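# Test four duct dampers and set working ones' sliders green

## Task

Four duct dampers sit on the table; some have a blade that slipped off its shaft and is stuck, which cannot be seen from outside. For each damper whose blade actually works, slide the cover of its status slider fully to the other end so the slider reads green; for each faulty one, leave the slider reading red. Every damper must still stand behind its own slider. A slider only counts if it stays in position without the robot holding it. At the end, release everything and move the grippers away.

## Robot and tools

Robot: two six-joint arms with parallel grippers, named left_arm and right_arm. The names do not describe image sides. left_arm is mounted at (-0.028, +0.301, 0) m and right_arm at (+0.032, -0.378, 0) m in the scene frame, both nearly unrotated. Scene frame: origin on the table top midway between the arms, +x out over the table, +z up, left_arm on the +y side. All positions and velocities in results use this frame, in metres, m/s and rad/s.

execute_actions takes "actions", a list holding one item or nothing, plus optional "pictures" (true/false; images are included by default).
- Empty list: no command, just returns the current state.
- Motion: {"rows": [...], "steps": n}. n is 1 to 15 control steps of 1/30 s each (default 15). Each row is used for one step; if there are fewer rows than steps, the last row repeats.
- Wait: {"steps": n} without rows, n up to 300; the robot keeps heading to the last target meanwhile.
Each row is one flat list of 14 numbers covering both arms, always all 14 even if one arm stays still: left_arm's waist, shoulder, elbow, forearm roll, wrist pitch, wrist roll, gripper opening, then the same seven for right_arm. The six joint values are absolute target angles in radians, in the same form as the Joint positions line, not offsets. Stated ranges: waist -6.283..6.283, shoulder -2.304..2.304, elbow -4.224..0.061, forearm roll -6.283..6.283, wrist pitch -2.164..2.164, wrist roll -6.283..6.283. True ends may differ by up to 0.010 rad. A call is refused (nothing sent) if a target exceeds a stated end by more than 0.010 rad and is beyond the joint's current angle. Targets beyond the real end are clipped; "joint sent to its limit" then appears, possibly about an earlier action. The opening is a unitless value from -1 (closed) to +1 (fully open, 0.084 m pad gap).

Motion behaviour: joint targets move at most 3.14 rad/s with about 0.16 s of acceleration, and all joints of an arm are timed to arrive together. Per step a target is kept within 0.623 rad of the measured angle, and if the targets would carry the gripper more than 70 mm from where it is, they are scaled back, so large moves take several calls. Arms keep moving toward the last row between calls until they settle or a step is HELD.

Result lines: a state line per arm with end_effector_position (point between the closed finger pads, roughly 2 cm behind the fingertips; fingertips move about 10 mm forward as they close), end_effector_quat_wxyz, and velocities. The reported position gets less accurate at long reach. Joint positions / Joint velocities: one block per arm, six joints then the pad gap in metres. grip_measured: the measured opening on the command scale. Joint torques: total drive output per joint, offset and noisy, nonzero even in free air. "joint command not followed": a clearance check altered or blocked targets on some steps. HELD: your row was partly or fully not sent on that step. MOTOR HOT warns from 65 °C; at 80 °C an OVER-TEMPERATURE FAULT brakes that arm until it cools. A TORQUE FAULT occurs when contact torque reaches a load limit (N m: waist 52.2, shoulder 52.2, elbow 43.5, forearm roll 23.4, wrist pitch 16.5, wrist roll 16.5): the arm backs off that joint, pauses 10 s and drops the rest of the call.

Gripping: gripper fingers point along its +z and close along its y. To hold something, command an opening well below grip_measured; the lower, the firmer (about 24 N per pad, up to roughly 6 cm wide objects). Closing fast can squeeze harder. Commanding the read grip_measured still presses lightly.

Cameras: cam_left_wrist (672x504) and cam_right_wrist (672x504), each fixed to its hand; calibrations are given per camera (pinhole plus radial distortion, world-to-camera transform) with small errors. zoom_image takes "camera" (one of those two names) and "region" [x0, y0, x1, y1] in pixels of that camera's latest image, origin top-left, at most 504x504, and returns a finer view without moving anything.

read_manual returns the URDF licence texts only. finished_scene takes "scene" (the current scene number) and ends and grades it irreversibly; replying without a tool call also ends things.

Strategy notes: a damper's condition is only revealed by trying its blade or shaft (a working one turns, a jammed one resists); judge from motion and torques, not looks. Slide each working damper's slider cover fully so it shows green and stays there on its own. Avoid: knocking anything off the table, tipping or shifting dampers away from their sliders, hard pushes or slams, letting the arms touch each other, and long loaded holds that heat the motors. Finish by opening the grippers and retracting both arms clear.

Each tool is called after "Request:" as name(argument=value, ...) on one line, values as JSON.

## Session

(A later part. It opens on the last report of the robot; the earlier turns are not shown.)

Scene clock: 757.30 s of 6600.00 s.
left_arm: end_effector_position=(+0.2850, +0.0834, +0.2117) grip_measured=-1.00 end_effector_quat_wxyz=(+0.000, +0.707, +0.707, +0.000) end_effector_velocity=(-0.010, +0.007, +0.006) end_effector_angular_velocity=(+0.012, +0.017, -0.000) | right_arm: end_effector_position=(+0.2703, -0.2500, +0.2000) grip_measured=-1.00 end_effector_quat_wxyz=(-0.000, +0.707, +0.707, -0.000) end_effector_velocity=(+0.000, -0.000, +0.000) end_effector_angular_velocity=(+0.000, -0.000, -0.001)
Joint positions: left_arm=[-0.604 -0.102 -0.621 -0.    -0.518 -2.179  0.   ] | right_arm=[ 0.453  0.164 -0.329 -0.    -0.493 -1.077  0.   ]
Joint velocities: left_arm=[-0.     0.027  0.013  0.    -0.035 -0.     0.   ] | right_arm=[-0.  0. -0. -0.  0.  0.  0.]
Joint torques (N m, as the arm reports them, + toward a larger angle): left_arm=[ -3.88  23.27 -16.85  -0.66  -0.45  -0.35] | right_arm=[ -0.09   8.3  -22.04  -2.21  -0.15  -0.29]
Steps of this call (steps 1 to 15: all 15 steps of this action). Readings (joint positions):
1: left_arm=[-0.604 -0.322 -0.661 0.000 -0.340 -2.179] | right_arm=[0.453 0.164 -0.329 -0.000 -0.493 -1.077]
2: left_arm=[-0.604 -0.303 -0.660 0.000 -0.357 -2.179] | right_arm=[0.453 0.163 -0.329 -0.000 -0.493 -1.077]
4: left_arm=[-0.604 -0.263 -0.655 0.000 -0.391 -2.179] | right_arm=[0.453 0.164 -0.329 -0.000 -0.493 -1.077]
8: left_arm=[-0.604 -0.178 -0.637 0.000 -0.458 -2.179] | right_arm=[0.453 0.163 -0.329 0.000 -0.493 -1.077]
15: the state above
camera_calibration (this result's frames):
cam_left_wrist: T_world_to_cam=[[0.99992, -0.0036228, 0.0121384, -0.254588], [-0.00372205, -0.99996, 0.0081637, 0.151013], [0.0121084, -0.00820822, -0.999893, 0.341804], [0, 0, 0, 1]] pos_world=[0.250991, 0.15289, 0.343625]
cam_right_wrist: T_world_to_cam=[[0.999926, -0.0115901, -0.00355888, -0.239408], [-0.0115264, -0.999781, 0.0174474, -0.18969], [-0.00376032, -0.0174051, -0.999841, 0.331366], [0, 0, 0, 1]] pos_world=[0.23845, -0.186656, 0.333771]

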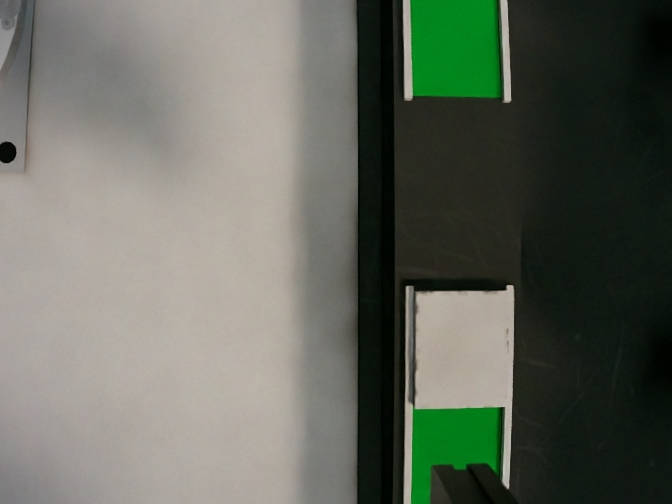

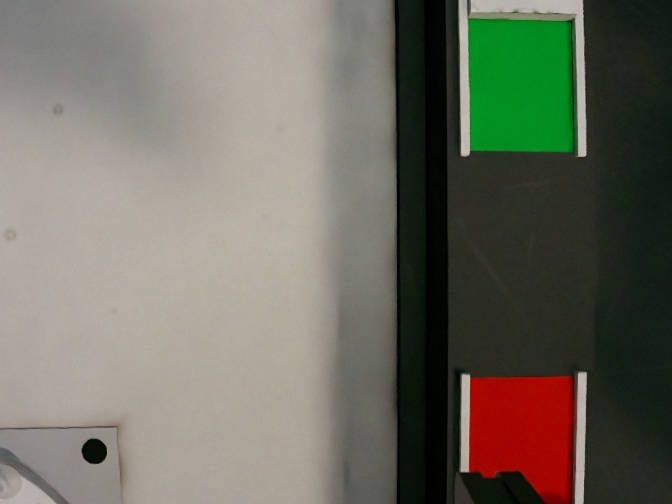

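Request:
execute_actions(actions=[{"rows": [[-0.6042,-0.0940,-0.6176,0,-0.5236,-2.1790,-1,0.4534,0.1682,-0.3298,0,-0.4980,-1.0774,-1],[-0.6042,-0.0780,-0.6112,0,-0.5332,-2.1790,-1,0.4534,0.1808,-0.3309,0,-0.5117,-1.0774,-1],[-0.6042,-0.0530,-0.6012,0,-0.5482,-2.1790,-1,0.4534,0.2006,-0.3326,0,-0.5332,-1.0774,-1],[-0.6042,-0.0220,-0.5888,0,-0.5668,-2.1790,-1,0.4534,0.2250,-0.3348,0,-0.5598,-1.0774,-1],[-0.6042,0.0130,-0.5748,0,-0.5878,-2.1790,-1,0.4534,0.2526,-0.3372,0,-0.5898,-1.0774,-1],[-0.6042,0.0500,-0.5600,0,-0.6100,-2.1790,-1,0.4534,0.2818,-0.3397,0,-0.6215,-1.0774,-1],[-0.6042,0.0870,-0.5452,0,-0.6322,-2.1790,-1,0.4534,0.3109,-0.3422,0,-0.6531,-1.0774,-1],[-0.6042,0.1220,-0.5312,0,-0.6532,-2.1790,-1,0.4534,0.3385,-0.3446,0,-0.6831,-1.0774,-1],[-0.6042,0.1530,-0.5188,0,-0.6718,-2.1790,-1,0.4534,0.3629,-0.3468,0,-0.7097,-1.0774,-1],[-0.6042,0.1780,-0.5088,0,-0.6868,-2.1790,-1,0.4534,0.3827,-0.3485,0,-0.7312,-1.0774,-1],[-0.6042,0.1940,-0.5024,0,-0.6964,-2.1790,-1,0.4534,0.3953,-0.3496,0,-0.7449,-1.0774,-1],[-0.6042,0.2000,-0.5000,0,-0.7000,-2.1790,-1,0.4534,0.4000,-0.3500,0,-0.7500,-1.0774,-1]], "steps": 15}])

Request:
execute_actions(actions=[{"steps": 8}])

Scene clock: 788.33 s of 6600.00 s.
left_arm: end_effector_position=(+0.2298, +0.1218, +0.2718) grip_measured=-1.00 end_effector_quat_wxyz=(+0.001, +0.707, +0.707, +0.000) end_effector_velocity=(-0.035, +0.024, +0.016) end_effector_angular_velocity=(+0.016, +0.023, -0.001) | right_arm: end_effector_position=(+0.2521, -0.2597, +0.2680) grip_measured=-1.00 end_effector_quat_wxyz=(+0.000, +0.707, +0.707, +0.001) end_effector_velocity=(-0.021, -0.011, +0.025) end_effector_angular_velocity=(-0.016, +0.030, -0.000)
Joint positions: left_arm=[-0.604  0.193 -0.503 -0.    -0.695 -2.179  0.   ] | right_arm=[ 0.453  0.395 -0.35   0.    -0.742 -1.077  0.   ]
Joint velocities: left_arm=[-0.     0.133  0.065  0.    -0.096  0.001  0.   ] | right_arm=[-0.     0.102  0.001 -0.    -0.135 -0.     0.   ]
Joint torques (N m, as the arm reports them, + toward a larger angle): left_arm=[ -4.36  -0.07 -18.88  -0.58  -0.23  -0.23] | right_arm=[  2.83   1.07 -21.73  -2.27   0.    -0.24]
Steps of this call (steps 1 to 15: the robot went on to your last target; steps 16 to 90: nothing new was sent; then 27.53 s passed at rest; steps 91 to 105: all 15 steps of this action). Readings (joint positions):
91: left_arm=[-0.604 -0.100 -0.620 0.000 -0.520 -2.179] | right_arm=[0.453 0.164 -0.329 -0.000 -0.493 -1.077]
92: left_arm=[-0.604 -0.098 -0.619 0.000 -0.521 -2.179] | right_arm=[0.453 0.165 -0.329 -0.000 -0.495 -1.077]
94: left_arm=[-0.604 -0.082 -0.612 0.000 -0.532 -2.179] | right_arm=[0.453 0.179 -0.330 -0.000 -0.511 -1.077]
98: left_arm=[-0.604 0.017 -0.573 0.000 -0.590 -2.179] | right_arm=[0.453 0.258 -0.338 0.000 -0.596 -1.077]
105: the state above
camera_calibration (this result's frames):
cam_left_wrist: T_world_to_cam=[[0.999903, -0.00355719, 0.0134709, -0.200348], [-0.00367999, -0.999952, 0.0091024, 0.188475], [0.0134379, -0.00915109, -0.999868, 0.402694], [0, 0, 0, 1]] pos_world=[0.195611, 0.191438, 0.403624]
cam_right_wrist: T_world_to_cam=[[0.999932, -0.0115776, -0.00154963, -0.221678], [-0.0115508, -0.9998, 0.0163252, -0.200514], [-0.00173833, -0.0163062, -0.999866, 0.398855], [0, 0, 0, 1]] pos_world=[0.22004, -0.196536, 0.401731]

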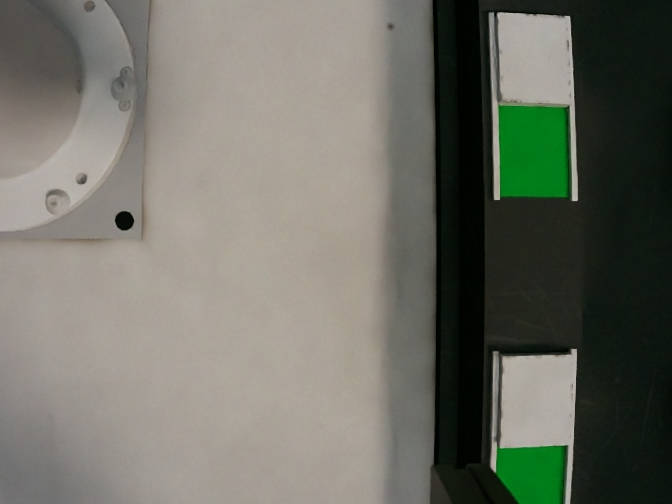

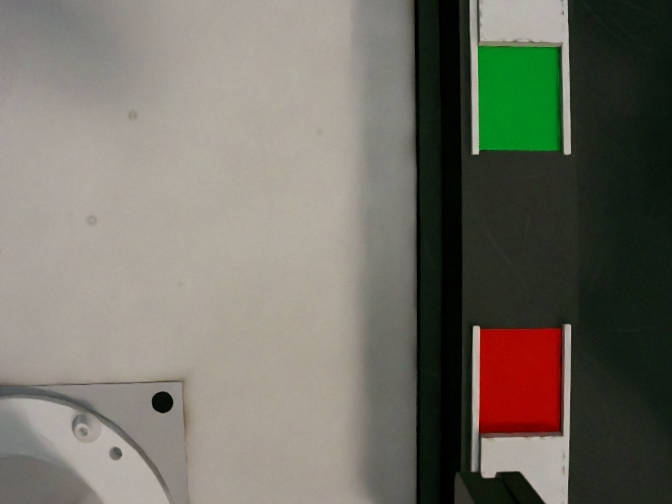

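Scene clock: 788.60 s of 6600.00 s.
left_arm: end_effector_position=(+0.2280, +0.1231, +0.2723) grip_measured=-1.00 end_effector_quat_wxyz=(-0.000, +0.707, +0.707, -0.000) end_effector_velocity=(-0.000, +0.000, +0.002) end_effector_angular_velocity=(-0.002, -0.003, +0.001) | right_arm: end_effector_position=(+0.2508, -0.2604, +0.2690) grip_measured=-1.00 end_effector_quat_wxyz=(-0.000, +0.707, +0.707, -0.000) end_effector_velocity=(+0.001, +0.000, +0.002) end_effector_angular_velocity=(+0.002, -0.003, +0.000)
Joint positions: left_arm=[-0.604  0.199 -0.5    0.    -0.7   -2.179  0.   ] | right_arm=[ 0.453  0.399 -0.35  -0.    -0.75  -1.077  0.   ]
Joint velocities: left_arm=[ 0.     0.006  0.001 -0.    -0.002 -0.001  0.   ] | right_arm=[-0.     0.004 -0.001  0.    -0.002 -0.     0.   ]
Joint torques (N m, as the arm reports them, + toward a larger angle): left_arm=[ -3.96  13.52 -18.46  -0.68  -0.49  -0.25] | right_arm=[  2.73   4.37 -23.94  -2.3   -0.33  -0.37]
Steps of this call (steps 1 to 8: the robot went on to your last target). Readings (joint positions):
1: left_arm=[-0.604 0.196 -0.502 -0.000 -0.697 -2.179] | right_arm=[0.453 0.397 -0.350 0.000 -0.746 -1.077]
2: left_arm=[-0.604 0.197 -0.501 -0.000 -0.698 -2.179] | right_arm=[0.453 0.398 -0.350 -0.000 -0.748 -1.077]
4: left_arm=[-0.604 0.198 -0.500 0.000 -0.699 -2.179] | right_arm=[0.453 0.399 -0.350 -0.000 -0.749 -1.077]
8: the state above
camera_calibration (this result's frames):
cam_left_wrist: T_world_to_cam=[[0.999928, -0.00365713, 0.011415, -0.197932], [-0.00374468, -0.999964, 0.00765784, 0.190152], [0.0113866, -0.00770003, -0.999906, 0.403537], [0, 0, 0, 1]] pos_world=[0.194035, 0.192529, 0.404303]
cam_right_wrist: T_world_to_cam=[[0.999925, -0.0115967, -0.00400691, -0.219736], [-0.011524, -0.999777, 0.0176964, -0.201618], [-0.00421124, -0.0176489, -0.999835, 0.400168], [0, 0, 0, 1]] pos_world=[0.219081, -0.197059, 0.402789]

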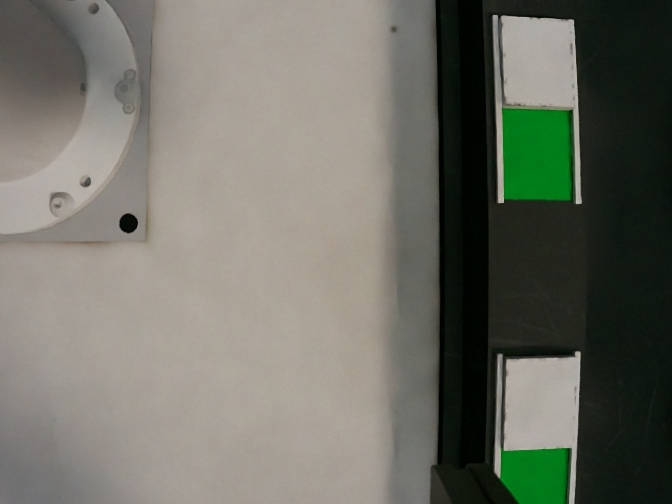

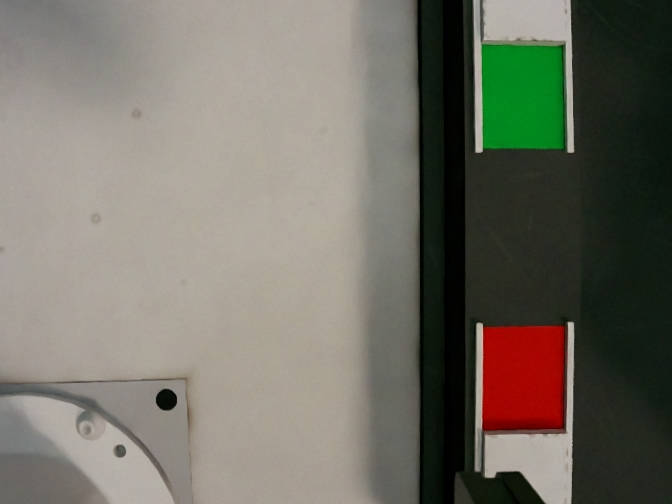

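Request:
finished_scene(scene=2)

The scene is finished: the task was done.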